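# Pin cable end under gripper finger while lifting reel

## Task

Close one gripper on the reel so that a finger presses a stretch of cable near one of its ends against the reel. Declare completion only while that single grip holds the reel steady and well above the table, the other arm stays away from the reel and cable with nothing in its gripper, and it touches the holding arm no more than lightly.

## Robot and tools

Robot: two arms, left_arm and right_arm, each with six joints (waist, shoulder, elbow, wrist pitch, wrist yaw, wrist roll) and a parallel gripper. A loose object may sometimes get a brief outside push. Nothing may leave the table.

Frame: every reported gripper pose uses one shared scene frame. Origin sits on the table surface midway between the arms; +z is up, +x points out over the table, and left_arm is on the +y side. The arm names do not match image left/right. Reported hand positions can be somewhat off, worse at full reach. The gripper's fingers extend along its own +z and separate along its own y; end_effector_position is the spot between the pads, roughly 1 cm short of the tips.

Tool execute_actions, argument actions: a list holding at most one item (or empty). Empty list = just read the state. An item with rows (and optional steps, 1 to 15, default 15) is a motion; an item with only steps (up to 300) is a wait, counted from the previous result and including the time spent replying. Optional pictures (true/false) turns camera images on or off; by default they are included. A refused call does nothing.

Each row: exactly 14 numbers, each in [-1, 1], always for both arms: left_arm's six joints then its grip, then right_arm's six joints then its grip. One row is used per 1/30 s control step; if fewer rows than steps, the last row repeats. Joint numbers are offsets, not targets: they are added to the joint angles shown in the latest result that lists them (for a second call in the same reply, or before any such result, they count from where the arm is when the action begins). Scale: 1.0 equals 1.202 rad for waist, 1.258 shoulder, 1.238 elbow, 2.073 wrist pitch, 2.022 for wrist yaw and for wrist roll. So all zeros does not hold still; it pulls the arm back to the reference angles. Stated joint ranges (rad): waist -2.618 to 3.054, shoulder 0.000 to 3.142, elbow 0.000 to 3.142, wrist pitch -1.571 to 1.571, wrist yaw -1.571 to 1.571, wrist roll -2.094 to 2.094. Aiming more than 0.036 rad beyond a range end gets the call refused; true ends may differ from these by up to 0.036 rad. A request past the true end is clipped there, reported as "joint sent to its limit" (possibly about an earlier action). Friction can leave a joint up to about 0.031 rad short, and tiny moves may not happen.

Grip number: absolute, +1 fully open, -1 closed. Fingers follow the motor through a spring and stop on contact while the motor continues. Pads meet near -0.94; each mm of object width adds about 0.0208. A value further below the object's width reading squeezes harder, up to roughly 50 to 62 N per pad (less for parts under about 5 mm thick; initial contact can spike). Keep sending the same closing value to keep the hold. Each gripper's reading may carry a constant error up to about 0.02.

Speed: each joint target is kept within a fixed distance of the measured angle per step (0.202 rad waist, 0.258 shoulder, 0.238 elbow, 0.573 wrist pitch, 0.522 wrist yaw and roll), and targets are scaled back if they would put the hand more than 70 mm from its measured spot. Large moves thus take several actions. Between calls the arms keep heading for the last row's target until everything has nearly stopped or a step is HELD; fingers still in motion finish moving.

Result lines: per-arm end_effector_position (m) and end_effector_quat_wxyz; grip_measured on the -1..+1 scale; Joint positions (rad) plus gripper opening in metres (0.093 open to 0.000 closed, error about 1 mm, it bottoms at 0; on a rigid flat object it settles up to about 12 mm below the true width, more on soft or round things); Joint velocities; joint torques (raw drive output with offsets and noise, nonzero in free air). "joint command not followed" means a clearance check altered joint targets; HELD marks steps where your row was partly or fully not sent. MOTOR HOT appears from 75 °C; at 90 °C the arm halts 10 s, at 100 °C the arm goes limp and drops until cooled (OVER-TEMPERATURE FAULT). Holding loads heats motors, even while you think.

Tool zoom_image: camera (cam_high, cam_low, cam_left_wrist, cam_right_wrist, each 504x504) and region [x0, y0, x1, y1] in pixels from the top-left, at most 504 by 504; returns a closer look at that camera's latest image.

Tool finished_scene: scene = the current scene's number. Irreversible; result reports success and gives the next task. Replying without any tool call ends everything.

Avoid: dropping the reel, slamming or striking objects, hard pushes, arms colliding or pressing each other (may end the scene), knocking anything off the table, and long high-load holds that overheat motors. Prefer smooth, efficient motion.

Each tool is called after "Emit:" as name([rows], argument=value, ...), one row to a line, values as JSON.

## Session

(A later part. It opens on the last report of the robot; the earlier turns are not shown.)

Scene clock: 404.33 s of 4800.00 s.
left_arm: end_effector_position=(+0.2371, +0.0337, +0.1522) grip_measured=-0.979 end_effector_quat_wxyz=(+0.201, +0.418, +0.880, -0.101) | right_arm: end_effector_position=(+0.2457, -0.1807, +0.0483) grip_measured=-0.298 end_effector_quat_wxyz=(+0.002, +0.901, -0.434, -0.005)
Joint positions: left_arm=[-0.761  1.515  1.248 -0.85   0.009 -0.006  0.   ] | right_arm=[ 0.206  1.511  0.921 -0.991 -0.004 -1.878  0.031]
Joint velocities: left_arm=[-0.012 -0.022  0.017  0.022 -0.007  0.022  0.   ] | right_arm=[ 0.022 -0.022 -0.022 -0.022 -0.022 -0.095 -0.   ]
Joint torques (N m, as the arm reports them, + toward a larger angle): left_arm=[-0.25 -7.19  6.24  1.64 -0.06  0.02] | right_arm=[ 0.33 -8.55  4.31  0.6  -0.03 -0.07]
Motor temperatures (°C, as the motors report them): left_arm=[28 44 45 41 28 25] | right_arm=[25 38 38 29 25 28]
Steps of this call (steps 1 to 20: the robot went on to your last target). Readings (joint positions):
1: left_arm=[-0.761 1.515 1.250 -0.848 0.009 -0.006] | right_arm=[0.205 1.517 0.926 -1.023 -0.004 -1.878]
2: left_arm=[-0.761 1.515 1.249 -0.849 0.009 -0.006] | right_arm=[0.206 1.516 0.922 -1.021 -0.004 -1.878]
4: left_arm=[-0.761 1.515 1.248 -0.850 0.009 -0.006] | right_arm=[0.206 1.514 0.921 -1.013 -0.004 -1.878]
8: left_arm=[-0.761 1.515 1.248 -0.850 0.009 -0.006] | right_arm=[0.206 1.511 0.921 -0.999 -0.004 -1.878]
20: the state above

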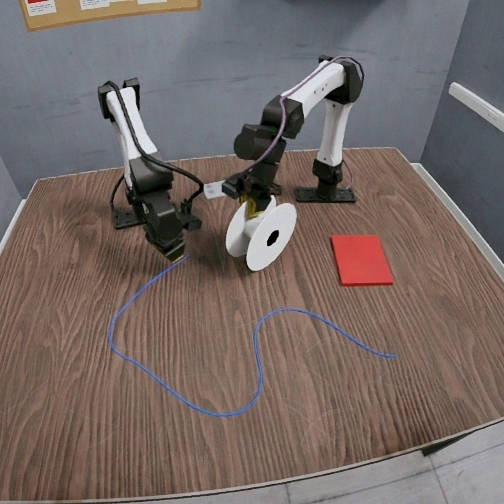

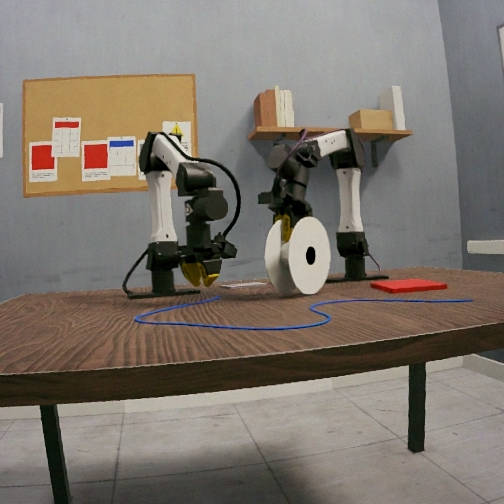

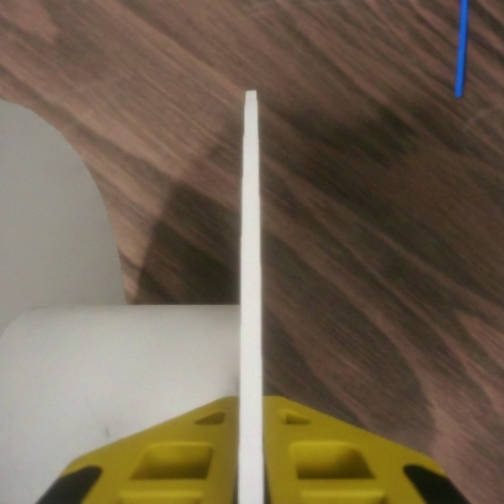

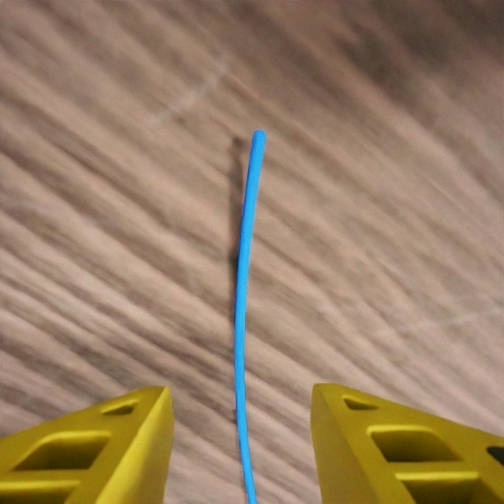

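Emit:
execute_actions([
  {"rows": [[0,0,0,0.005,0,0,-1,0,0.009,-0.012,0.015,0,0,-0.3],[0,0,0,0.005,0,0,-1,0,0.010,-0.014,0.022,0,0,-0.3],[0,0,0,0.005,0,0,-1,0,0.011,-0.017,0.030,0,0,-0.3],[0,0,0,0.005,0,0,-1,0,0.013,-0.021,0.038,0,0,-0.3],[0,0,0,0.005,0,0,-1,0,0.015,-0.026,0.046,0,0,-0.3],[0,0,0,0.005,0,0,-1,0,0.018,-0.032,0.053,0,0,-0.3],[0,0,0,0.005,0,0,-1,0,0.021,-0.039,0.059,0,0,-0.3],[0,0,0,0.005,0,0,-1,0,0.024,-0.046,0.064,0,0,-0.3],[0,0,0,0.005,0,0,-1,0,0.027,-0.054,0.067,0,0,-0.3],[0,0,0,0.005,0,0,-1,0,0.030,-0.061,0.069,0,0,-0.3],[0,0,0,0.005,0,0,-1,0,0.033,-0.067,0.070,0,0,-0.3],[0,0,0,0.005,0,0,-1,0,0.035,-0.072,0.070,0,0,-0.3],[0,0,0,0.005,0,0,-1,0,0.037,-0.076,0.070,0,0,-0.3],[0,0,0,0.005,0,0,-1,0,0.038,-0.078,0.070,0,0,-0.3],[0,0,0,0.005,0,0,-1,0,0.038,-0.079,0.070,0,0,-0.3]], "steps": 15},
], pictures=false)

Emit:
execute_actions([
  {"steps": 20},
])

Scene clock: 427.33 s of 4800.00 s.
left_arm: end_effector_position=(+0.2371, +0.0337, +0.1522) grip_measured=-0.979 end_effector_quat_wxyz=(+0.201, +0.418, +0.880, -0.101) | right_arm: end_effector_position=(+0.2469, -0.1802, +0.0252) grip_measured=-0.298 end_effector_quat_wxyz=(-0.003, +0.901, -0.434, +0.000)
Joint positions: left_arm=[-0.761  1.515  1.248 -0.85   0.009 -0.006  0.   ] | right_arm=[ 0.206  1.539  0.848 -0.875 -0.004 -1.878  0.031]
Joint velocities: left_arm=[-0.012  0.012  0.002  0.007  0.066 -0.051  0.   ] | right_arm=[ 0.017  0.066 -0.125 -0.007  0.081 -0.007 -0.001]
Joint torques (N m, as the arm reports them, + toward a larger angle): left_arm=[-0.24 -7.2   7.3   1.62 -0.06  0.01] | right_arm=[-0.46 -5.48  4.08  0.73 -0.03 -0.07]
Motor temperatures (°C, as the motors report them): left_arm=[28 42 44 40 28 25] | right_arm=[25 39 37 29 25 28]
Steps of this call (steps 1 to 15: the robot went on to your last target; steps 16 to 200: nothing new was sent; then 15.83 s passed at rest; steps 201 to 215: all 15 steps of this action). Readings (joint positions):
201: left_arm=[-0.761 1.515 1.248 -0.850 0.009 -0.006] | right_arm=[0.206 1.511 0.921 -0.989 -0.004 -1.878]
202: left_arm=[-0.761 1.515 1.248 -0.850 0.009 -0.006] | right_arm=[0.206 1.511 0.921 -0.986 -0.004 -1.878]
204: left_arm=[-0.761 1.515 1.248 -0.850 0.009 -0.006] | right_arm=[0.206 1.511 0.921 -0.971 -0.004 -1.878]
208: left_arm=[-0.761 1.515 1.248 -0.850 0.009 -0.006] | right_arm=[0.206 1.511 0.906 -0.919 -0.004 -1.878]
215: the state above

Scene clock: 428.00 s of 4800.00 s.
left_arm: end_effector_position=(+0.2371, +0.0337, +0.1522) grip_measured=-0.979 end_effector_quat_wxyz=(+0.201, +0.418, +0.880, -0.101) | right_arm: end_effector_position=(+0.2477, -0.1799, +0.0234) grip_measured=-0.298 end_effector_quat_wxyz=(-0.005, +0.901, -0.434, +0.002)
Joint positions: left_arm=[-0.761  1.515  1.248 -0.85   0.009 -0.006  0.   ] | right_arm=[ 0.206  1.541  0.843 -0.862 -0.004 -1.878  0.031]
Joint velocities: left_arm=[ 0.017 -0.002  0.012 -0.022 -0.007 -0.022  0.   ] | right_arm=[ 0.007 -0.017  0.002 -0.037  0.022  0.066  0.   ]
Joint torques (N m, as the arm reports them, + toward a larger angle): left_arm=[-0.25 -7.21  7.3   1.62 -0.06  0.02] | right_arm=[-0.45 -5.26  3.93  0.64 -0.03 -0.07]
Motor temperatures (°C, as the motors report them): left_arm=[28 42 45 40 28 25] | right_arm=[25 39 37 29 25 28]
Steps of this call (steps 1 to 20: the robot went on to your last target). Readings (joint positions):
1: left_arm=[-0.761 1.515 1.248 -0.850 0.009 -0.006] | right_arm=[0.206 1.541 0.845 -0.875 -0.004 -1.878]
2: left_arm=[-0.761 1.515 1.248 -0.850 0.009 -0.006] | right_arm=[0.206 1.541 0.843 -0.874 -0.004 -1.878]
4: left_arm=[-0.761 1.515 1.248 -0.850 0.009 -0.006] | right_arm=[0.206 1.541 0.843 -0.871 -0.004 -1.878]
8: left_arm=[-0.761 1.515 1.248 -0.850 0.009 -0.006] | right_arm=[0.206 1.541 0.843 -0.865 -0.004 -1.878]
20: the state above

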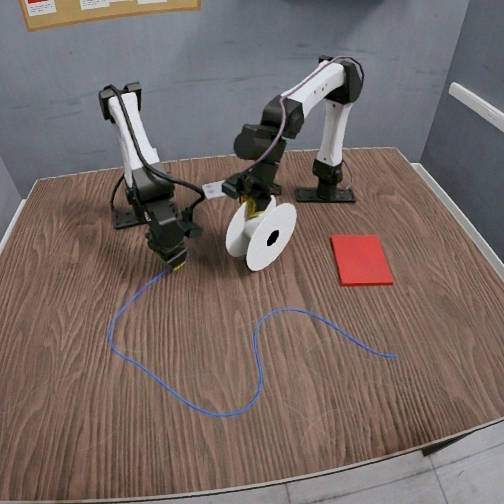

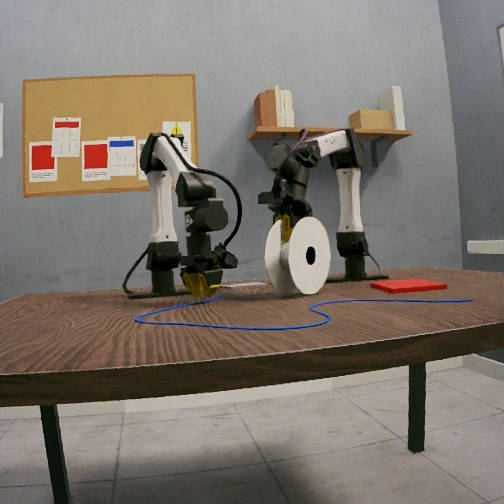

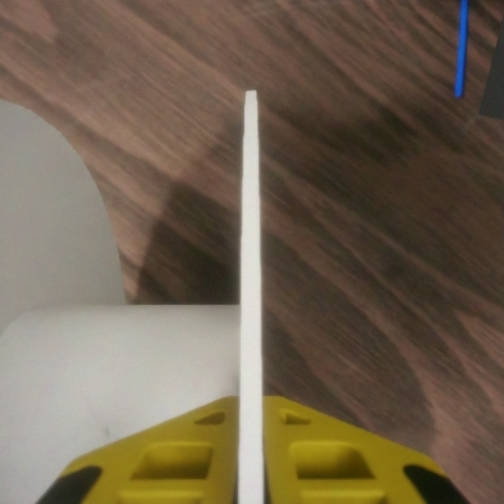

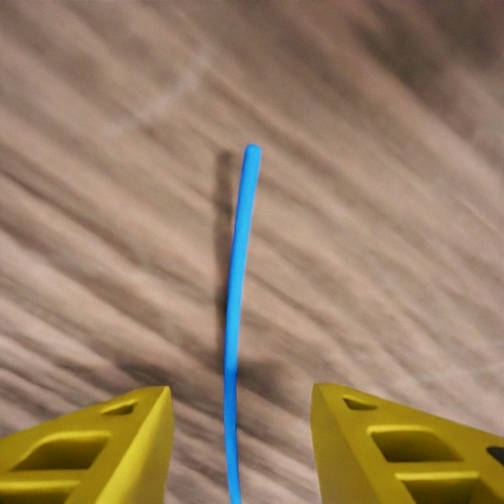

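Emit:
zoom_image(camera="cam_low", region=[160, 250, 350, 320])

Region (160, 250, 350, 320) of cam_low's 504x504 image, scaled by 2.653, with more detail than that image has; it fills the top 186 rows of this view, and the rest is white.

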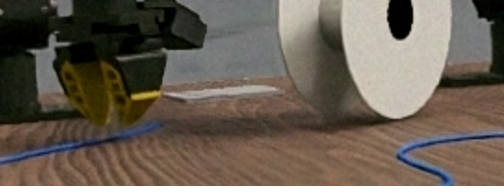

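Emit:
execute_actions([
  {"rows": [[0,0,-0.010,0.005,0,0,-1,0,0.014,0,0,0,0,-0.3],[0,0,-0.012,0.005,0,0,-1,0,0.017,0,0,0,0,-0.3],[0,0,-0.014,0.005,0,0,-1,0,0.021,0,0,0,0,-0.3],[0,0,-0.016,0.005,0,0,-1,0,0.025,0,0,0,0,-0.3],[0,0,-0.018,0.005,0,0,-1,0,0.029,0,0,0,0,-0.3],[0,0,-0.020,0.005,0,0,-1,0,0.033,0,0,0,0,-0.3],[0,0,-0.021,0.005,0,0,-1,0,0.037,0,0,0,0,-0.3],[0,0,-0.022,0.005,0,0,-1,0,0.040,0,0,0,0,-0.3],[0,0,-0.023,0.005,0,0,-1,0,0.043,0,0,0,0,-0.3],[0,0,-0.024,0.005,0,0,-1,0,0.045,0,0,0,0,-0.3],[0,0,-0.024,0.005,0,0,-1,0,0.047,0,0,0,0,-0.3]], "steps": 15},
])

Scene clock: 444.50 s of 4800.00 s.
left_arm: end_effector_position=(+0.2371, +0.0337, +0.1522) grip_measured=-0.979 end_effector_quat_wxyz=(+0.201, +0.418, +0.880, -0.101) | right_arm: end_effector_position=(+0.2441, -0.1813, +0.0146) grip_measured=-0.298 end_effector_quat_wxyz=(+0.009, +0.901, -0.434, -0.012)
Joint positions: left_arm=[-0.761  1.515  1.248 -0.85   0.009 -0.006  0.   ] | right_arm=[ 0.206  1.581  0.843 -0.862 -0.004 -1.878  0.031]
Joint velocities: left_arm=[-0.007  0.007  0.002  0.051  0.007 -0.007  0.   ] | right_arm=[ 0.002 -0.002  0.002 -0.022 -0.037 -0.037 -0.001]
Joint torques (N m, as the arm reports them, + toward a larger angle): left_arm=[-0.25 -7.2   5.19  1.62 -0.06  0.02] | right_arm=[-0.46 -5.34  5.1   0.37 -0.03 -0.07]
Motor temperatures (°C, as the motors report them): left_arm=[28 41 45 40 28 25] | right_arm=[25 38 37 29 25 28]
Steps of this call (steps 1 to 15: the robot went on to your last target; steps 16 to 200: nothing new was sent; then 9.33 s passed at rest; steps 201 to 215: all 15 steps of this action). Readings (joint positions):
201: left_arm=[-0.761 1.515 1.248 -0.850 0.009 -0.006] | right_arm=[0.206 1.541 0.843 -0.862 -0.004 -1.878]
202: left_arm=[-0.761 1.515 1.248 -0.850 0.009 -0.006] | right_arm=[0.206 1.541 0.843 -0.862 -0.004 -1.878]
204: left_arm=[-0.761 1.515 1.248 -0.850 0.009 -0.006] | right_arm=[0.206 1.542 0.843 -0.862 -0.004 -1.878]
208: left_arm=[-0.761 1.515 1.248 -0.850 0.009 -0.006] | right_arm=[0.206 1.562 0.843 -0.862 -0.004 -1.878]
215: the state above

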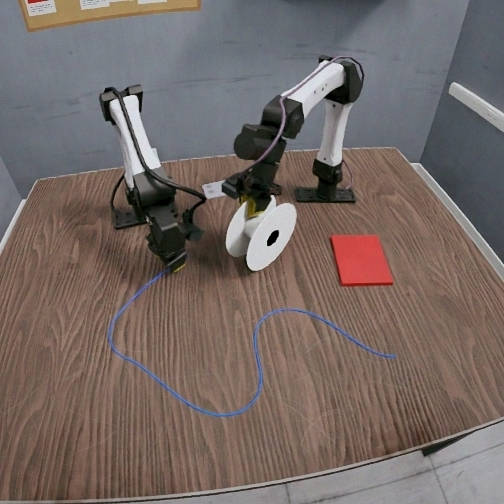

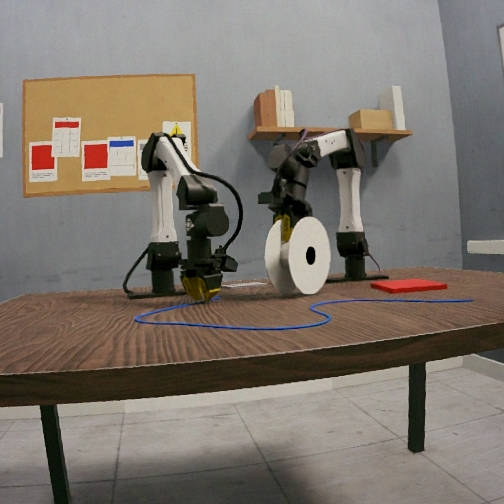

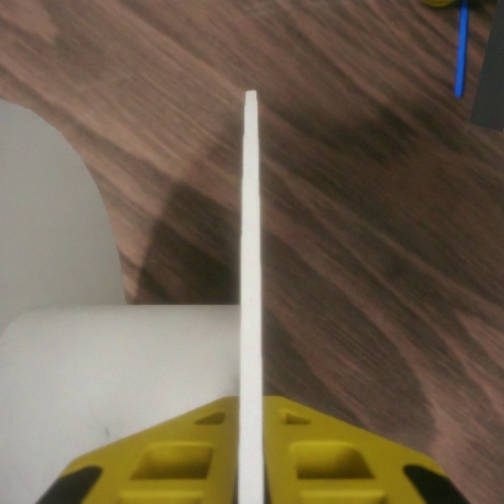

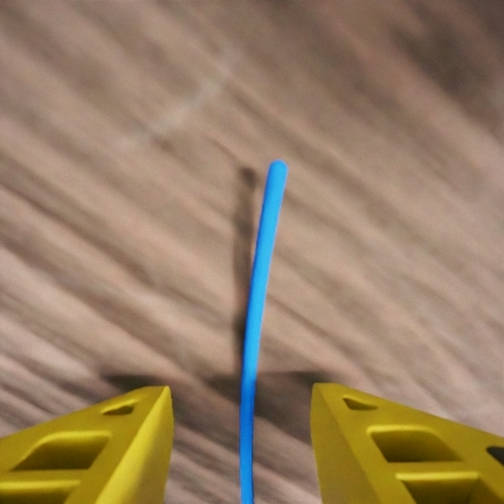

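Emit:
execute_actions([
  {"rows": [[0,0,0,0.003,0,0,-1,0,0.016,0,0,0,0,-0.3],[0,0,0,0.003,0,0,-1,0,0.019,0,0,0,0,-0.3],[0,0,0,0.003,0,0,-1,0,0.022,0,0,0,0,-0.3],[0,0,0,0.003,0,0,-1,0,0.024,0,0,0,0,-0.3],[0,0,0,0.003,0,0,-1,0,0.026,0,0,0,0,-0.3],[0,0,0,0.003,0,0,-1,0,0.027,0,0,0,0,-0.3]], "steps": 12},
])

Scene clock: 454.10 s of 4800.00 s.
left_arm: end_effector_position=(+0.2370, +0.0339, +0.1521) grip_measured=-0.979 end_effector_quat_wxyz=(+0.200, +0.418, +0.880, -0.101) | right_arm: end_effector_position=(+0.2428, -0.1818, +0.0115) grip_measured=-0.298 end_effector_quat_wxyz=(+0.015, +0.901, -0.434, -0.017)
Joint positions: left_arm=[-0.761  1.515  1.248 -0.851  0.009 -0.006  0.   ] | right_arm=[ 0.206  1.596  0.843 -0.862 -0.004 -1.878  0.031]
Joint velocities: left_arm=[-0.007  0.007  0.002  0.066  0.022 -0.007  0.   ] | right_arm=[ 0.007  0.012 -0.022 -0.051  0.081  0.022 -0.001]
Joint torques (N m, as the arm reports them, + toward a larger angle): left_arm=[-0.25 -7.2   7.29  1.58 -0.06  0.02] | right_arm=[-0.45 -5.3   5.09  0.32 -0.02 -0.08]
Motor temperatures (°C, as the motors report them): left_arm=[28 40 45 40 28 25] | right_arm=[25 37 37 29 25 28]
Steps of this call (steps 1 to 15: the robot went on to your last target; steps 16 to 200: nothing new was sent; then 2.53 s passed at rest; steps 201 to 212: all 12 steps of this action). Readings (joint positions):
201: left_arm=[-0.761 1.515 1.248 -0.850 0.009 -0.006] | right_arm=[0.206 1.581 0.843 -0.862 -0.004 -1.878]
202: left_arm=[-0.761 1.515 1.248 -0.850 0.009 -0.006] | right_arm=[0.206 1.581 0.843 -0.862 -0.004 -1.878]
204: left_arm=[-0.761 1.515 1.248 -0.850 0.009 -0.006] | right_arm=[0.206 1.582 0.843 -0.862 -0.004 -1.878]
208: left_arm=[-0.761 1.515 1.248 -0.851 0.009 -0.006] | right_arm=[0.206 1.594 0.843 -0.862 -0.004 -1.878]
212: the state above

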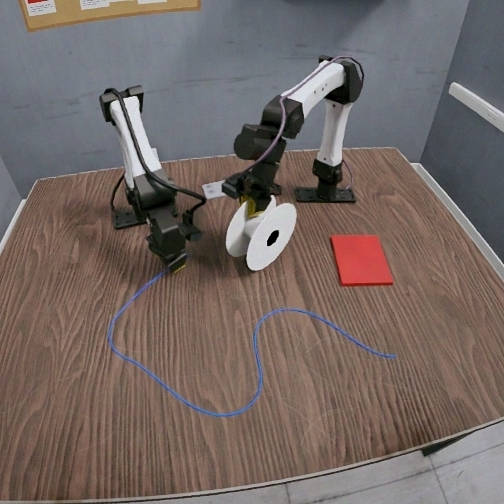

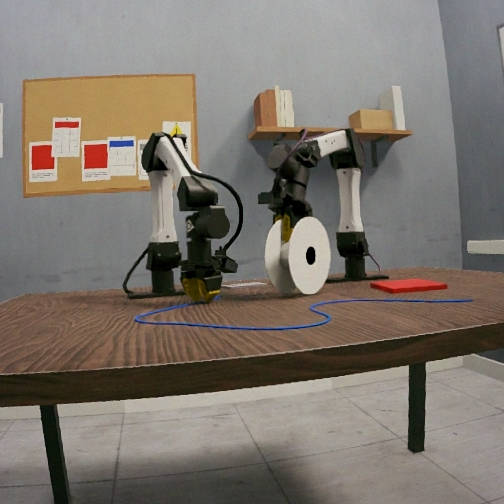

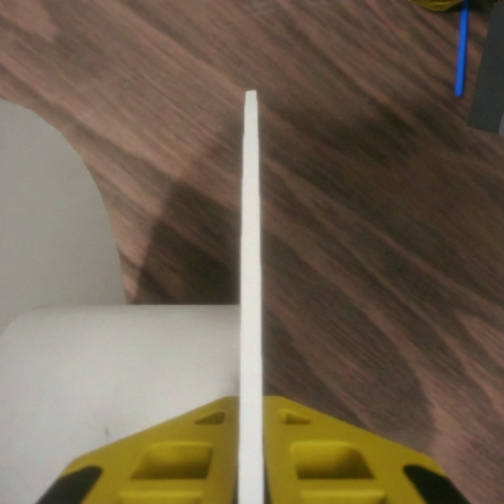

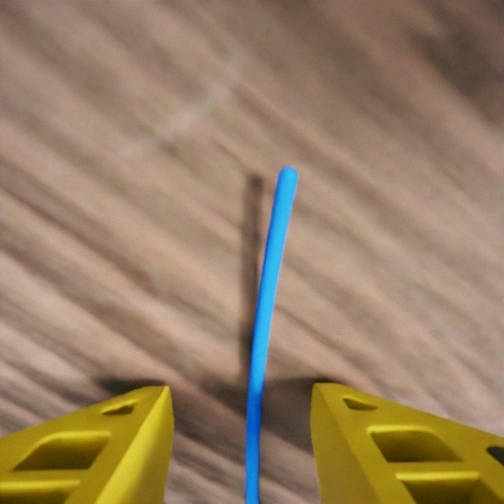

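Emit:
execute_actions([
  {"rows": [[0,0,0,0.004,0,0,-1,0,0.01,0,0,0,0,-0.38],[0,0,0,0.004,0,0,-1,0,0.01,0,0,0,0,-0.46],[0,0,0,0.004,0,0,-1,0,0.01,0,0,0,0,-0.54],[0,0,0,0.004,0,0,-1,0,0.01,0,0,0,0,-0.62],[0,0,0,0.004,0,0,-1,0,0.01,0,0,0,0,-0.69],[0,0,0,0.004,0,0,-1,0,0.01,0,0,0,0,-0.75],[0,0,0,0.004,0,0,-1,0,0.01,0,0,0,0,-0.8],[0,0,0,0.004,0,0,-1,0,0.01,0,0,0,0,-0.85],[0,0,0,0.004,0,0,-1,0,0.01,0,0,0,0,-0.9],[0,0,0,0.004,0,0,-1,0,0.01,0,0,0,0,-0.95],[0,0,0,0.004,0,0,-1,0,0.01,0,0,0,0,-1]], "steps": 15},
])

Scene clock: 461.67 s of 4800.00 s.
left_arm: end_effector_position=(+0.2370, +0.0339, +0.1521) grip_measured=-0.979 end_effector_quat_wxyz=(+0.200, +0.418, +0.880, -0.101) | right_arm: end_effector_position=(+0.2428, -0.1818, +0.0115) grip_measured=-0.993 end_effector_quat_wxyz=(+0.015, +0.901, -0.434, -0.017)
Joint positions: left_arm=[-0.761  1.515  1.248 -0.851  0.009 -0.006  0.   ] | right_arm=[ 0.206  1.596  0.843 -0.862 -0.004 -1.878  0.   ]
Joint velocities: left_arm=[-0.017  0.002 -0.002 -0.081 -0.037 -0.022  0.   ] | right_arm=[-0.012 -0.007 -0.002 -0.022 -0.022 -0.022  0.   ]
Joint torques (N m, as the arm reports them, + toward a larger angle): left_arm=[-0.25 -7.21  7.29  1.6  -0.06  0.01] | right_arm=[-0.46 -6.04  5.08  0.33 -0.02 -0.08]
Motor temperatures (°C, as the motors report them): left_arm=[28 40 45 40 28 25] | right_arm=[25 37 37 28 25 28]
Steps of this call (steps 1 to 15: the robot went on to your last target; steps 16 to 200: nothing new was sent; then 0.40 s passed at rest; steps 201 to 215: all 15 steps of this action). Readings (joint positions):
201: left_arm=[-0.761 1.515 1.248 -0.851 0.009 -0.006] | right_arm=[0.206 1.596 0.843 -0.862 -0.004 -1.878]
202: left_arm=[-0.761 1.515 1.248 -0.851 0.009 -0.006] | right_arm=[0.206 1.596 0.843 -0.862 -0.004 -1.878]
204: left_arm=[-0.761 1.515 1.248 -0.851 0.009 -0.006] | right_arm=[0.206 1.596 0.843 -0.862 -0.004 -1.878]
208: left_arm=[-0.761 1.515 1.248 -0.851 0.009 -0.006] | right_arm=[0.206 1.596 0.843 -0.862 -0.004 -1.878]
215: the state above

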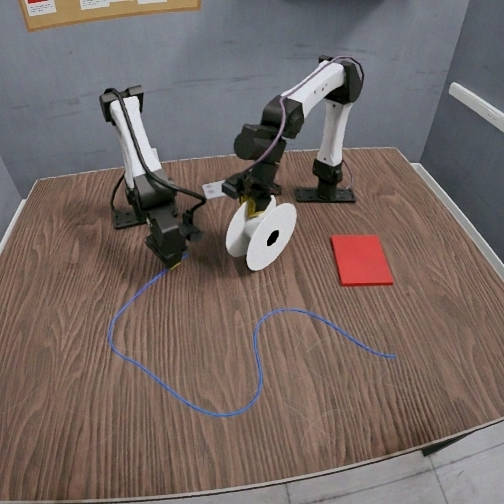

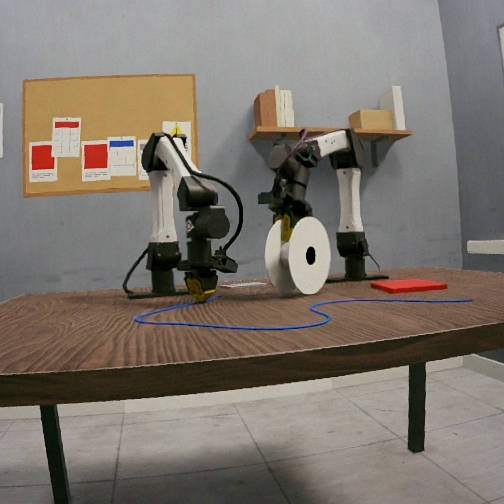

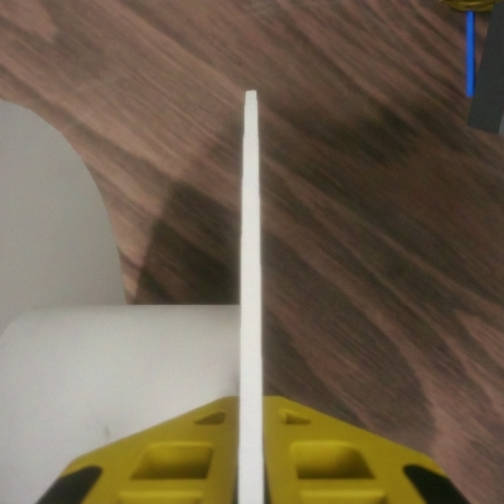

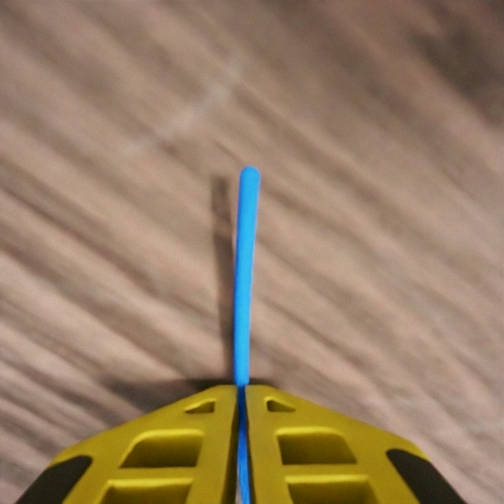

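Emit:
execute_actions([
  {"rows": [[0,0,0,0.004,0,0,-1,0,-0.014,0,0.007,0,0.006,-1],[0,0,0,0.004,0,0,-1,0,-0.016,0,0.011,0,0.010,-1],[0,0,0,0.004,0,0,-1,0,-0.024,0,0.017,0,0.015,-1],[0,0,0,0.004,0,0,-1,0,-0.036,0,0.025,0,0.023,-1],[0,0,0,0.004,0,0,-1,0,-0.052,0,0.036,0,0.033,-1],[0,0,0,0.004,0,0,-1,0,-0.070,0,0.048,0,0.045,-1],[0,0,0,0.004,0,0,-1,0,-0.092,0,0.063,0,0.059,-1],[0,0,0,0.004,0,0,-1,0,-0.114,0,0.080,0,0.076,-1],[0,0,0,0.004,0,0,-1,0,-0.135,0,0.099,0,0.094,-1],[0,0,0,0.004,0,0,-1,0,-0.157,0,0.121,0,0.114,-1],[0,0,0,0.004,0,0,-1,0,-0.175,0,0.143,0,0.135,-1],[0,0,0,0.004,0,0,-1,0,-0.191,0,0.168,0,0.159,-1],[0,0,0,0.004,0,0,-1,0,-0.203,0,0.194,0,0.184,-1],[0,0,0,0.004,0,0,-1,0,-0.211,0,0.222,0,0.210,-1],[0,0,0,0.004,0,0,-1,0,-0.213,0,0.251,0,0.237,-1]], "steps": 15},
], pictures=false)

Emit:
execute_actions([
  {"rows": [[0,0,0,0.004,0,0,-1,-0.009,-0.02,-0.016,0.134,-0.007,0.127,-1],[0,0,0,0.004,0,0,-1,-0.010,-0.02,-0.021,0.166,-0.009,0.156,-1],[0,0,0,0.004,0,0,-1,-0.013,-0.02,-0.029,0.198,-0.013,0.187,-1],[0,0,0,0.004,0,0,-1,-0.019,-0.02,-0.041,0.230,-0.019,0.218,-1],[0,0,0,0.004,0,0,-1,-0.026,-0.02,-0.056,0.263,-0.026,0.249,-1],[0,0,0,0.004,0,0,-1,-0.034,-0.02,-0.074,0.298,-0.034,0.282,-1],[0,0,0,0.004,0,0,-1,-0.043,-0.02,-0.094,0.332,-0.044,0.314,-1],[0,0,0,0.004,0,0,-1,-0.053,-0.02,-0.117,0.365,-0.055,0.346,-1],[0,0,0,0.004,0,0,-1,-0.063,-0.02,-0.143,0.400,-0.067,0.378,-1],[0,0,0,0.004,0,0,-1,-0.072,-0.02,-0.170,0.434,-0.080,0.411,-1],[0,0,0,0.004,0,0,-1,-0.080,-0.02,-0.199,0.467,-0.093,0.443,-1],[0,0,0,0.004,0,0,-1,-0.087,-0.02,-0.230,0.500,-0.108,0.474,-1],[0,0,0,0.004,0,0,-1,-0.093,-0.02,-0.261,0.532,-0.123,0.504,-1],[0,0,0,0.004,0,0,-1,-0.096,-0.02,-0.293,0.563,-0.138,0.534,-1],[0,0,0,0.004,0,0,-1,-0.097,-0.02,-0.326,0.593,-0.154,0.562,-1]], "steps": 15},
], pictures=false)

Emit:
execute_actions([
  {"rows": [[0,0,0,0.004,0,0,-1,-0.01,0.014,-0.109,0.153,-0.077,0.144,-1],[0,0,0,0.004,0,0,-1,-0.01,0.015,-0.141,0.180,-0.093,0.170,-1],[0,0,0,0.004,0,0,-1,-0.01,0.018,-0.173,0.207,-0.108,0.195,-1],[0,0,0,0.004,0,0,-1,-0.01,0.022,-0.203,0.231,-0.122,0.219,-1],[0,0,0,0.004,0,0,-1,-0.01,0.028,-0.232,0.254,-0.136,0.240,-1],[0,0,0,0.004,0,0,-1,-0.01,0.035,-0.260,0.275,-0.149,0.260,-1],[0,0,0,0.004,0,0,-1,-0.01,0.043,-0.285,0.294,-0.161,0.278,-1],[0,0,0,0.004,0,0,-1,-0.01,0.052,-0.309,0.311,-0.172,0.295,-1],[0,0,0,0.004,0,0,-1,-0.01,0.060,-0.329,0.326,-0.182,0.309,-1],[0,0,0,0.004,0,0,-1,-0.01,0.068,-0.347,0.339,-0.190,0.321,-1],[0,0,0,0.004,0,0,-1,-0.01,0.075,-0.362,0.350,-0.197,0.331,-1],[0,0,0,0.004,0,0,-1,-0.01,0.081,-0.373,0.357,-0.202,0.339,-1],[0,0,0,0.004,0,0,-1,-0.01,0.085,-0.382,0.363,-0.206,0.344,-1],[0,0,0,0.004,0,0,-1,-0.01,0.088,-0.387,0.367,-0.209,0.348,-1],[0,0,0,0.004,0,0,-1,-0.01,0.089,-0.388,0.368,-0.210,0.349,-1]], "steps": 15},
], pictures=false)

Emit:
execute_actions([
  {"steps": 25},
])

Scene clock: 582.17 s of 4800.00 s.
left_arm: end_effector_position=(+0.2370, +0.0339, +0.1521) grip_measured=-0.979 end_effector_quat_wxyz=(+0.200, +0.418, +0.880, -0.101) | right_arm: end_effector_position=(+0.3240, -0.1507, +0.0913) grip_measured=-0.993 end_effector_quat_wxyz=(-0.204, +0.804, -0.540, +0.141)
Joint positions: left_arm=[-0.761  1.515  1.248 -0.851  0.009 -0.006  0.   ] | right_arm=[ 0.206  1.353  0.843 -0.559 -0.004 -1.591  0.   ]
Joint velocities: left_arm=[-0.012 -0.017 -0.007  0.007 -0.007 -0.051  0.   ] | right_arm=[ 0.002 -0.335  0.012  1.443 -0.11   1.253  0.   ]
Joint torques (N m, as the arm reports them, + toward a larger angle): left_arm=[-0.25 -7.2   7.3   1.6  -0.06  0.01] | right_arm=[-0.46 -6.59  6.43  1.72 -0.02  0.  ]
Motor temperatures (°C, as the motors report them): left_arm=[28 39 48 39 28 25] | right_arm=[25 36 37 27 25 28]
Steps of this call (steps 1 to 15: the robot went on to your last target; steps 16 to 200: nothing new was sent; then 113.33 s passed at rest; steps 201 to 215: all 15 steps of this action). Readings (joint positions):
201: left_arm=[-0.761 1.515 1.248 -0.851 0.009 -0.006] | right_arm=[0.206 1.596 0.843 -0.862 -0.004 -1.878]
202: left_arm=[-0.761 1.515 1.248 -0.851 0.009 -0.006] | right_arm=[0.206 1.596 0.843 -0.862 -0.004 -1.877]
204: left_arm=[-0.761 1.515 1.248 -0.851 0.009 -0.006] | right_arm=[0.206 1.590 0.843 -0.856 -0.004 -1.869]
208: left_arm=[-0.761 1.515 1.248 -0.851 0.009 -0.006] | right_arm=[0.206 1.522 0.843 -0.806 -0.004 -1.817]
215: the state above

Scene clock: 582.67 s of 4800.00 s.
left_arm: end_effector_position=(+0.2370, +0.0339, +0.1521) grip_measured=-0.979 end_effector_quat_wxyz=(+0.200, +0.418, +0.880, -0.101) | right_arm: end_effector_position=(+0.3927, -0.1348, +0.1380) grip_measured=-0.994 end_effector_quat_wxyz=(+0.547, -0.440, +0.711, -0.047)
Joint positions: left_arm=[-0.761  1.515  1.248 -0.851  0.009 -0.006  0.   ] | right_arm=[ 0.101  1.34   0.531  0.393 -0.19  -0.722  0.   ]
Joint velocities: left_arm=[ 0.007 -0.002  0.007 -0.037  0.022 -0.007  0.   ] | right_arm=[-0.125 -0.007 -1.179  1.912 -0.711  1.751  0.   ]
Joint torques (N m, as the arm reports them, + toward a larger angle): left_arm=[-0.25 -7.21  7.3   1.6  -0.06  0.02] | right_arm=[-0.65 -7.41  5.11  2.5  -0.17 -0.01]
Motor temperatures (°C, as the motors report them): left_arm=[28 39 48 39 28 25] | right_arm=[25 36 37 27 25 28]
Steps of this call (steps 1 to 15: all 15 steps of this action). Readings (joint positions):
1: left_arm=[-0.761 1.515 1.248 -0.851 0.009 -0.006] | right_arm=[0.206 1.345 0.843 -0.508 -0.005 -1.545]
2: left_arm=[-0.761 1.515 1.248 -0.851 0.009 -0.006] | right_arm=[0.206 1.341 0.843 -0.455 -0.006 -1.496]
4: left_arm=[-0.761 1.515 1.248 -0.851 0.009 -0.006] | right_arm=[0.203 1.340 0.837 -0.337 -0.013 -1.391]
8: left_arm=[-0.761 1.515 1.248 -0.851 0.009 -0.006] | right_arm=[0.173 1.340 0.772 -0.073 -0.051 -1.157]
15: the state above

Scene clock: 583.17 s of 4800.00 s.
left_arm: end_effector_position=(+0.2370, +0.0339, +0.1521) grip_measured=-0.979 end_effector_quat_wxyz=(+0.200, +0.418, +0.880, -0.101) | right_arm: end_effector_position=(+0.2922, -0.1043, +0.0834) grip_measured=-0.994 end_effector_quat_wxyz=(+0.551, -0.299, +0.734, +0.263)
Joint positions: left_arm=[-0.761  1.515  1.248 -0.851  0.009 -0.006  0.   ] | right_arm=[ 0.097  1.43   0.077  1.048 -0.554 -0.106  0.   ]
Joint velocities: left_arm=[-0.012  0.007 -0.007 -0.022  0.037 -0.007  0.   ] | right_arm=[ 0.012  0.115 -0.198  0.491 -0.374  0.491  0.   ]
Joint torques (N m, as the arm reports them, + toward a larger angle): left_arm=[-0.24 -7.21  7.3   1.6  -0.06  0.02] | right_arm=[-1.04 -2.88  3.36  2.87 -0.14  0.03]
Motor temperatures (°C, as the motors report them): left_arm=[28 39 48 39 28 25] | right_arm=[25 36 37 28 25 28]
Steps of this call (steps 1 to 15: all 15 steps of this action). Readings (joint positions):
1: left_arm=[-0.761 1.515 1.248 -0.851 0.009 -0.006] | right_arm=[0.098 1.340 0.491 0.455 -0.217 -0.667]
2: left_arm=[-0.761 1.515 1.248 -0.851 0.009 -0.006] | right_arm=[0.097 1.340 0.450 0.514 -0.244 -0.613]
4: left_arm=[-0.761 1.515 1.248 -0.851 0.009 -0.006] | right_arm=[0.097 1.342 0.367 0.626 -0.302 -0.509]
8: left_arm=[-0.761 1.515 1.248 -0.851 0.009 -0.006] | right_arm=[0.097 1.369 0.222 0.829 -0.415 -0.320]
15: the state above

Scene clock: 584.00 s of 4800.00 s.
left_arm: end_effector_position=(+0.2370, +0.0339, +0.1521) grip_measured=-0.979 end_effector_quat_wxyz=(+0.200, +0.418, +0.880, -0.101) | right_arm: end_effector_position=(+0.2894, -0.0978, +0.1011) grip_measured=-0.994 end_effector_quat_wxyz=(+0.567, -0.290, +0.711, +0.299)
Joint positions: left_arm=[-0.761  1.515  1.248 -0.851  0.009 -0.006  0.   ] | right_arm=[ 0.097  1.434  0.07   1.144 -0.603 -0.028  0.   ]
Joint velocities: left_arm=[-0.012  0.017 -0.012 -0.007  0.007 -0.051  0.   ] | right_arm=[-0.007  0.007  0.002 -0.022  0.007 -0.066  0.   ]
Joint torques (N m, as the arm reports them, + toward a larger angle): left_arm=[-0.24 -7.2   7.29  1.59 -0.06  0.01] | right_arm=[-1.04 -2.53  2.94  2.65 -0.17  0.04]
Motor temperatures (°C, as the motors report them): left_arm=[28 39 48 39 28 25] | right_arm=[25 36 37 28 25 28]
Steps of this call (steps 1 to 25: the robot went on to your last target). Readings (joint positions):
1: left_arm=[-0.761 1.515 1.248 -0.851 0.009 -0.006] | right_arm=[0.097 1.433 0.072 1.064 -0.564 -0.090]
2: left_arm=[-0.761 1.515 1.248 -0.851 0.009 -0.006] | right_arm=[0.097 1.433 0.070 1.078 -0.572 -0.077]
4: left_arm=[-0.761 1.515 1.248 -0.851 0.009 -0.006] | right_arm=[0.097 1.434 0.070 1.102 -0.584 -0.059]
8: left_arm=[-0.761 1.515 1.248 -0.851 0.009 -0.006] | right_arm=[0.097 1.434 0.070 1.129 -0.596 -0.041]
25: the state above

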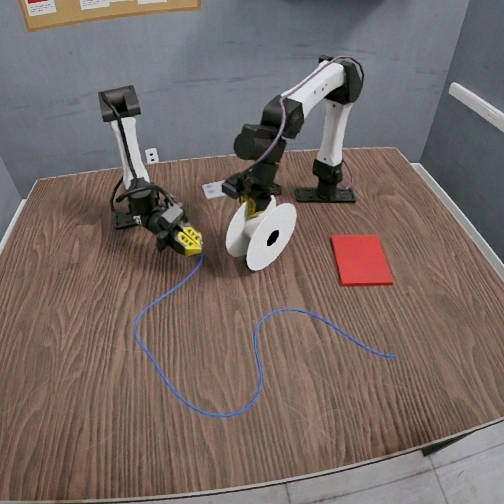

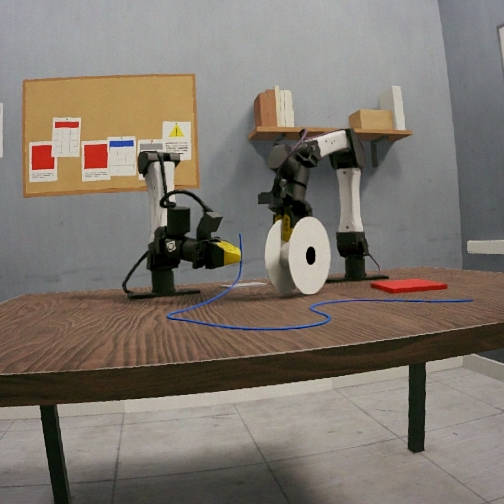

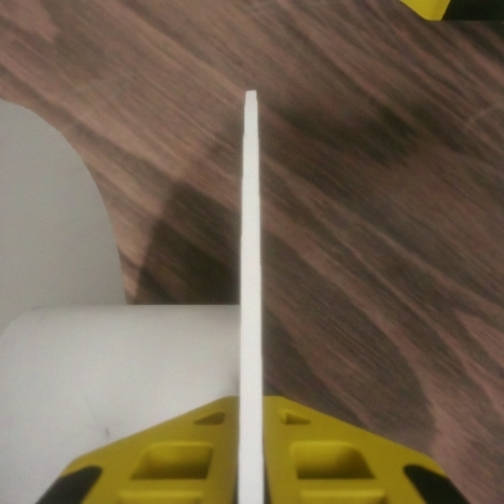

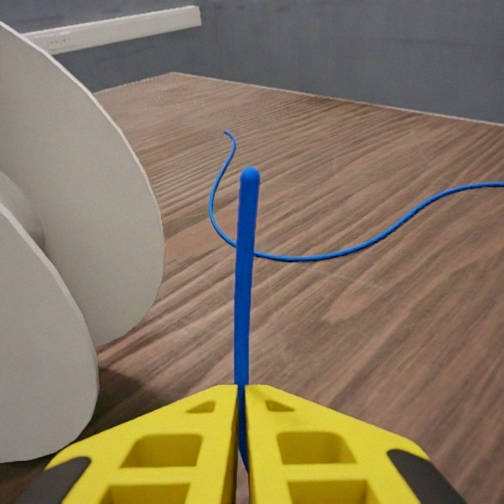

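Emit:
execute_actions(actions=[])

Scene clock: 605.37 s of 4800.00 s.
left_arm: end_effector_position=(+0.2370, +0.0339, +0.1521) grip_measured=-0.979 end_effector_quat_wxyz=(+0.200, +0.418, +0.880, -0.101) | right_arm: end_effector_position=(+0.2894, -0.0978, +0.1012) grip_measured=-0.994 end_effector_quat_wxyz=(+0.567, -0.290, +0.711, +0.299)
Joint positions: left_arm=[-0.761  1.515  1.248 -0.851  0.009 -0.006  0.   ] | right_arm=[ 0.097  1.434  0.07   1.144 -0.603 -0.028  0.   ]
Joint velocities: left_arm=[-0.012 -0.012  0.012  0.051  0.007  0.037  0.   ] | right_arm=[-0.002 -0.002  0.017 -0.007 -0.007 -0.007  0.   ]
Joint torques (N m, as the arm reports them, + toward a larger angle): left_arm=[-0.25 -7.21  7.29  1.6  -0.06  0.02] | right_arm=[-1.03 -2.53  2.93  2.65 -0.17  0.03]
Motor temperatures (°C, as the motors report them): left_arm=[28 39 48 39 28 25] | right_arm=[25 35 36 32 25 28]
Steps of this call (steps 1 to 15: the robot went on to your last target; steps 16 to 200: nothing new was sent; then 14.70 s passed at rest). Readings (joint positions):
1: left_arm=[-0.761 1.515 1.248 -0.851 0.009 -0.006] | right_arm=[0.097 1.434 0.070 1.144 -0.603 -0.028]
2: left_arm=[-0.761 1.515 1.248 -0.851 0.009 -0.006] | right_arm=[0.097 1.434 0.070 1.144 -0.603 -0.028]
4: left_arm=[-0.761 1.515 1.248 -0.851 0.009 -0.006] | right_arm=[0.097 1.434 0.070 1.144 -0.603 -0.028]
8: left_arm=[-0.761 1.515 1.248 -0.851 0.009 -0.006] | right_arm=[0.097 1.434 0.070 1.144 -0.603 -0.028]
200: the state above
All arms were judged still, so your last target was given up. Only a new action makes them travel on or press farther. Fingers that are still opening or closing keep moving.

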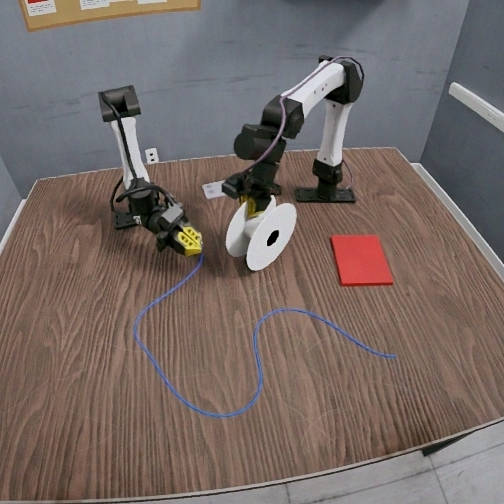

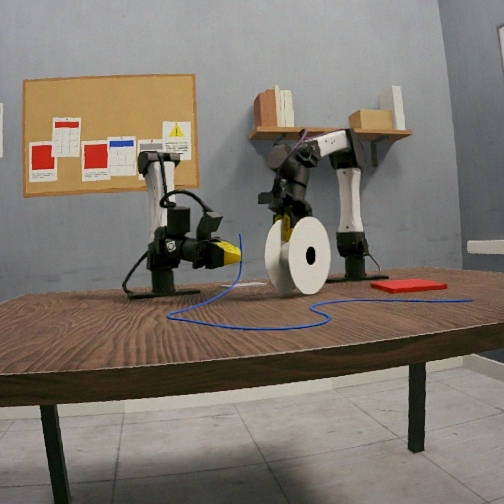

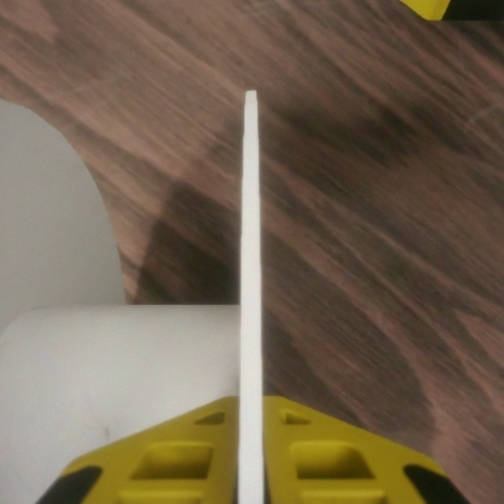

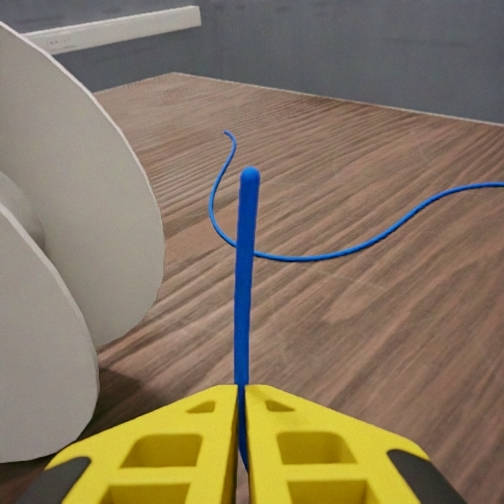

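Emit:
execute_actions([
  {"rows": [[0,0,0,0.002,0,0,-1, 0.00075,0,0,0,0,0,-1],[0,0,0,0.002,0,0,-1, 0.0030,0,0,0,0,0,-1],[0,0,0,0.002,0,0,-1, 0.0067,0,0,0,0,0,-1],[0,0,0,0.002,0,0,-1, 0.0119,0,0,0,0,0,-1],[0,0,0,0.002,0,0,-1, 0.0184,0,0,0,0,0,-1],[0,0,0,0.002,0,0,-1, 0.0262,0,0,0,0,0,-1],[0,0,0,0.002,0,0,-1, 0.0353,0,0,0,0,0,-1],[0,0,0,0.002,0,0,-1, 0.0454,0,0,0,0,0,-1],[0,0,0,0.002,0,0,-1, 0.0566,0,0,0,0,0,-1],[0,0,0,0.002,0,0,-1, 0.0686,0,0,0,0,0,-1],[0,0,0,0.002,0,0,-1, 0.0814,0,0,0,0,0,-1],[0,0,0,0.002,0,0,-1, 0.0948,0,0,0,0,0,-1],[0,0,0,0.002,0,0,-1, 0.1087,0,0,0,0,0,-1],[0,0,0,0.002,0,0,-1, 0.1229,0,0,0,0,0,-1],[0,0,0,0.002,0,0,-1, 0.1373,0,0,0,0,0,-1]], "steps": 15},
], pictures=false)

Emit:
execute_actions([
  {"rows": [[0,0,0,0.002,0,0,-1, 0.0498,0,0,0,0,0,-1],[0,0,0,0.002,0,0,-1, 0.0640,0,0,0,0,0,-1],[0,0,0,0.002,0,0,-1, 0.0779,0,0,0,0,0,-1],[0,0,0,0.002,0,0,-1, 0.0913,0,0,0,0,0,-1],[0,0,0,0.002,0,0,-1, 0.1041,0,0,0,0,0,-1],[0,0,0,0.002,0,0,-1, 0.1161,0,0,0,0,0,-1],[0,0,0,0.002,0,0,-1, 0.1273,0,0,0,0,0,-1],[0,0,0,0.002,0,0,-1, 0.1374,0,0,0,0,0,-1],[0,0,0,0.002,0,0,-1, 0.1465,0,0,0,0,0,-1],[0,0,0,0.002,0,0,-1, 0.1543,0,0,0,0,0,-1],[0,0,0,0.002,0,0,-1, 0.1608,0,0,0,0,0,-1],[0,0,0,0.002,0,0,-1, 0.1660,0,0,0,0,0,-1],[0,0,0,0.002,0,0,-1, 0.1697,0,0,0,0,0,-1],[0,0,0,0.002,0,0,-1, 0.1719,0,0,0,0,0,-1],[0,0,0,0.002,0,0,-1, 0.1727,0,0,0,0,0,-1]], "steps": 15},
], pictures=false)

Emit:
execute_actions([
  {"steps": 20},
])

Scene clock: 645.37 s of 4800.00 s.
left_arm: end_effector_position=(+0.2366, +0.0343, +0.1518) grip_measured=-0.979 end_effector_quat_wxyz=(+0.199, +0.418, +0.881, -0.101) | right_arm: end_effector_position=(+0.2660, -0.0656, +0.1012) grip_measured=-0.994 end_effector_quat_wxyz=(+0.547, -0.334, +0.692, +0.334)
Joint positions: left_arm=[-0.761  1.515  1.248 -0.853  0.009 -0.006  0.   ] | right_arm=[ 0.223  1.434  0.07   1.144 -0.603 -0.028  0.   ]
Joint velocities: left_arm=[-0.017 -0.017 -0.012  0.037 -0.022 -0.081  0.   ] | right_arm=[ 0.496 -0.007  0.007 -0.007  0.051 -0.051  0.   ]
Joint torques (N m, as the arm reports them, + toward a larger angle): left_arm=[-0.25 -7.22  7.29  1.57 -0.06  0.01] | right_arm=[ 0.24 -4.38  4.25  2.51 -0.02 -0.09]
Motor temperatures (°C, as the motors report them): left_arm=[28 39 48 39 28 25] | right_arm=[25 34 35 35 25 28]
Steps of this call (steps 1 to 180: nothing new was sent; then 33.50 s passed at rest; steps 181 to 195: all 15 steps of this action). Readings (joint positions):
181: left_arm=[-0.761 1.515 1.248 -0.851 0.009 -0.006] | right_arm=[0.097 1.434 0.070 1.144 -0.603 -0.028]
182: left_arm=[-0.761 1.515 1.248 -0.851 0.009 -0.006] | right_arm=[0.097 1.434 0.070 1.144 -0.603 -0.028]
184: left_arm=[-0.761 1.515 1.248 -0.852 0.009 -0.006] | right_arm=[0.097 1.434 0.070 1.144 -0.603 -0.028]
188: left_arm=[-0.761 1.515 1.248 -0.853 0.009 -0.006] | right_arm=[0.122 1.434 0.070 1.144 -0.603 -0.028]
195: the state above

Scene clock: 645.87 s of 4800.00 s.
left_arm: end_effector_position=(+0.2363, +0.0347, +0.1516) grip_measured=-0.979 end_effector_quat_wxyz=(+0.198, +0.418, +0.881, -0.100) | right_arm: end_effector_position=(+0.2227, -0.0226, +0.1012) grip_measured=-0.994 end_effector_quat_wxyz=(+0.512, -0.399, +0.656, +0.385)
Joint positions: left_arm=[-0.761  1.515  1.248 -0.856  0.009 -0.006  0.   ] | right_arm=[ 0.417  1.434  0.07   1.144 -0.603 -0.028  0.   ]
Joint velocities: left_arm=[ 0.007 -0.022  0.002 -0.051 -0.007 -0.022  0.   ] | right_arm=[ 0.081 -0.002 -0.012 -0.022 -0.007 -0.095  0.   ]
Joint torques (N m, as the arm reports them, + toward a larger angle): left_arm=[-0.25 -7.21  7.28  1.57 -0.06  0.01] | right_arm=[ 0.26 -4.33  4.24  2.52 -0.05 -0.09]
Motor temperatures (°C, as the motors report them): left_arm=[28 39 48 39 28 25] | right_arm=[25 34 35 35 25 28]
Steps of this call (steps 1 to 15: all 15 steps of this action). Readings (joint positions):
1: left_arm=[-0.761 1.515 1.248 -0.853 0.009 -0.006] | right_arm=[0.241 1.434 0.070 1.144 -0.603 -0.028]
2: left_arm=[-0.761 1.515 1.248 -0.854 0.009 -0.006] | right_arm=[0.260 1.434 0.070 1.144 -0.603 -0.028]
4: left_arm=[-0.761 1.515 1.248 -0.854 0.009 -0.006] | right_arm=[0.296 1.434 0.070 1.144 -0.603 -0.028]
8: left_arm=[-0.761 1.515 1.248 -0.855 0.009 -0.006] | right_arm=[0.357 1.434 0.070 1.144 -0.603 -0.028]
15: the state above

Scene clock: 646.53 s of 4800.00 s.
left_arm: end_effector_position=(+0.2363, +0.0347, +0.1516) grip_measured=-0.979 end_effector_quat_wxyz=(+0.198, +0.418, +0.881, -0.100) | right_arm: end_effector_position=(+0.2220, -0.0220, +0.1012) grip_measured=-0.994 end_effector_quat_wxyz=(+0.511, -0.400, +0.655, +0.386)
Joint positions: left_arm=[-0.761  1.515  1.248 -0.856  0.009 -0.006  0.   ] | right_arm=[ 0.42   1.434  0.07   1.144 -0.603 -0.028  0.   ]
Joint velocities: left_arm=[-0.017  0.012  0.002 -0.051  0.037 -0.051  0.   ] | right_arm=[-0.012  0.017 -0.002 -0.022 -0.051 -0.007  0.   ]
Joint torques (N m, as the arm reports them, + toward a larger angle): left_arm=[-0.24 -7.2   7.27  1.57 -0.06  0.01] | right_arm=[ 0.37 -4.34  4.24  2.52 -0.04 -0.08]
Motor temperatures (°C, as the motors report them): left_arm=[28 39 48 39 28 25] | right_arm=[25 34 35 35 25 28]
Steps of this call (steps 1 to 15: the robot went on to your last target; steps 16 to 20: nothing new was sent). Readings (joint positions):
1: left_arm=[-0.761 1.515 1.248 -0.856 0.009 -0.006] | right_arm=[0.419 1.434 0.070 1.144 -0.603 -0.028]
2: left_arm=[-0.761 1.515 1.248 -0.856 0.009 -0.006] | right_arm=[0.420 1.434 0.070 1.144 -0.603 -0.028]
4: left_arm=[-0.761 1.515 1.248 -0.856 0.009 -0.006] | right_arm=[0.420 1.434 0.070 1.144 -0.603 -0.028]
8: left_arm=[-0.761 1.515 1.248 -0.856 0.009 -0.006] | right_arm=[0.420 1.434 0.070 1.144 -0.603 -0.028]
20: the state above
All arms were judged still, so your last target was given up. Only a new action makes them travel on or press farther. Fingers that are still opening or closing keep moving.

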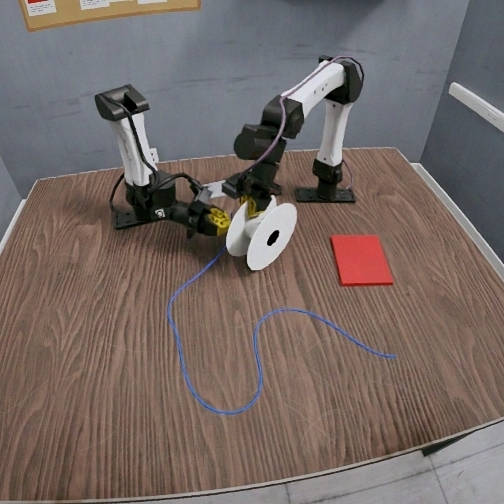

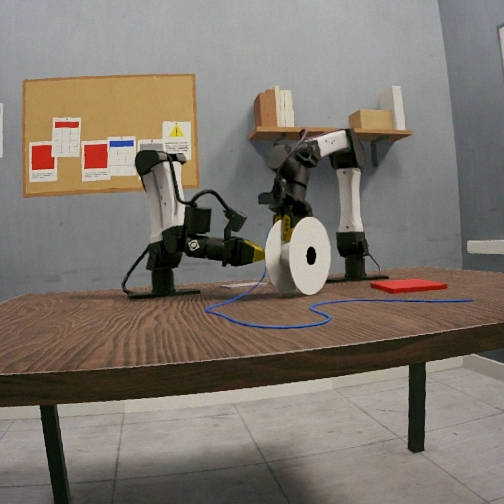

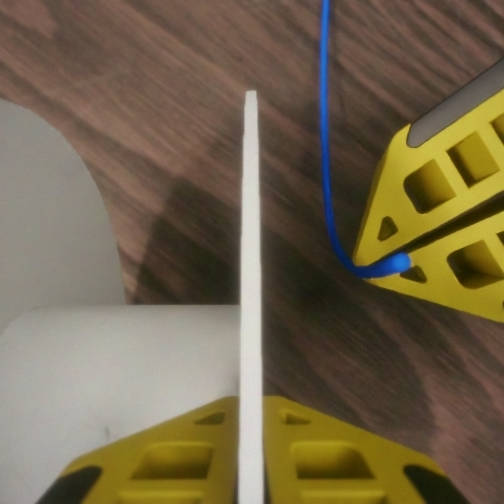

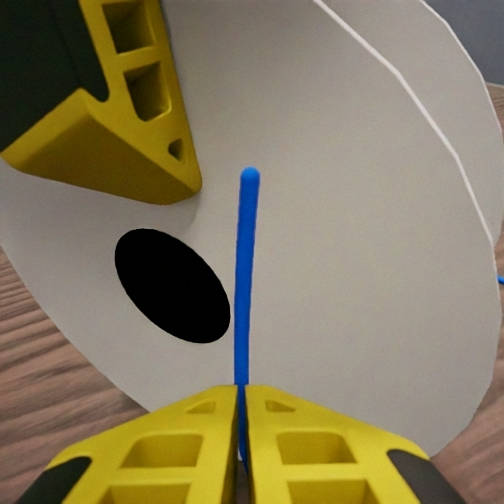

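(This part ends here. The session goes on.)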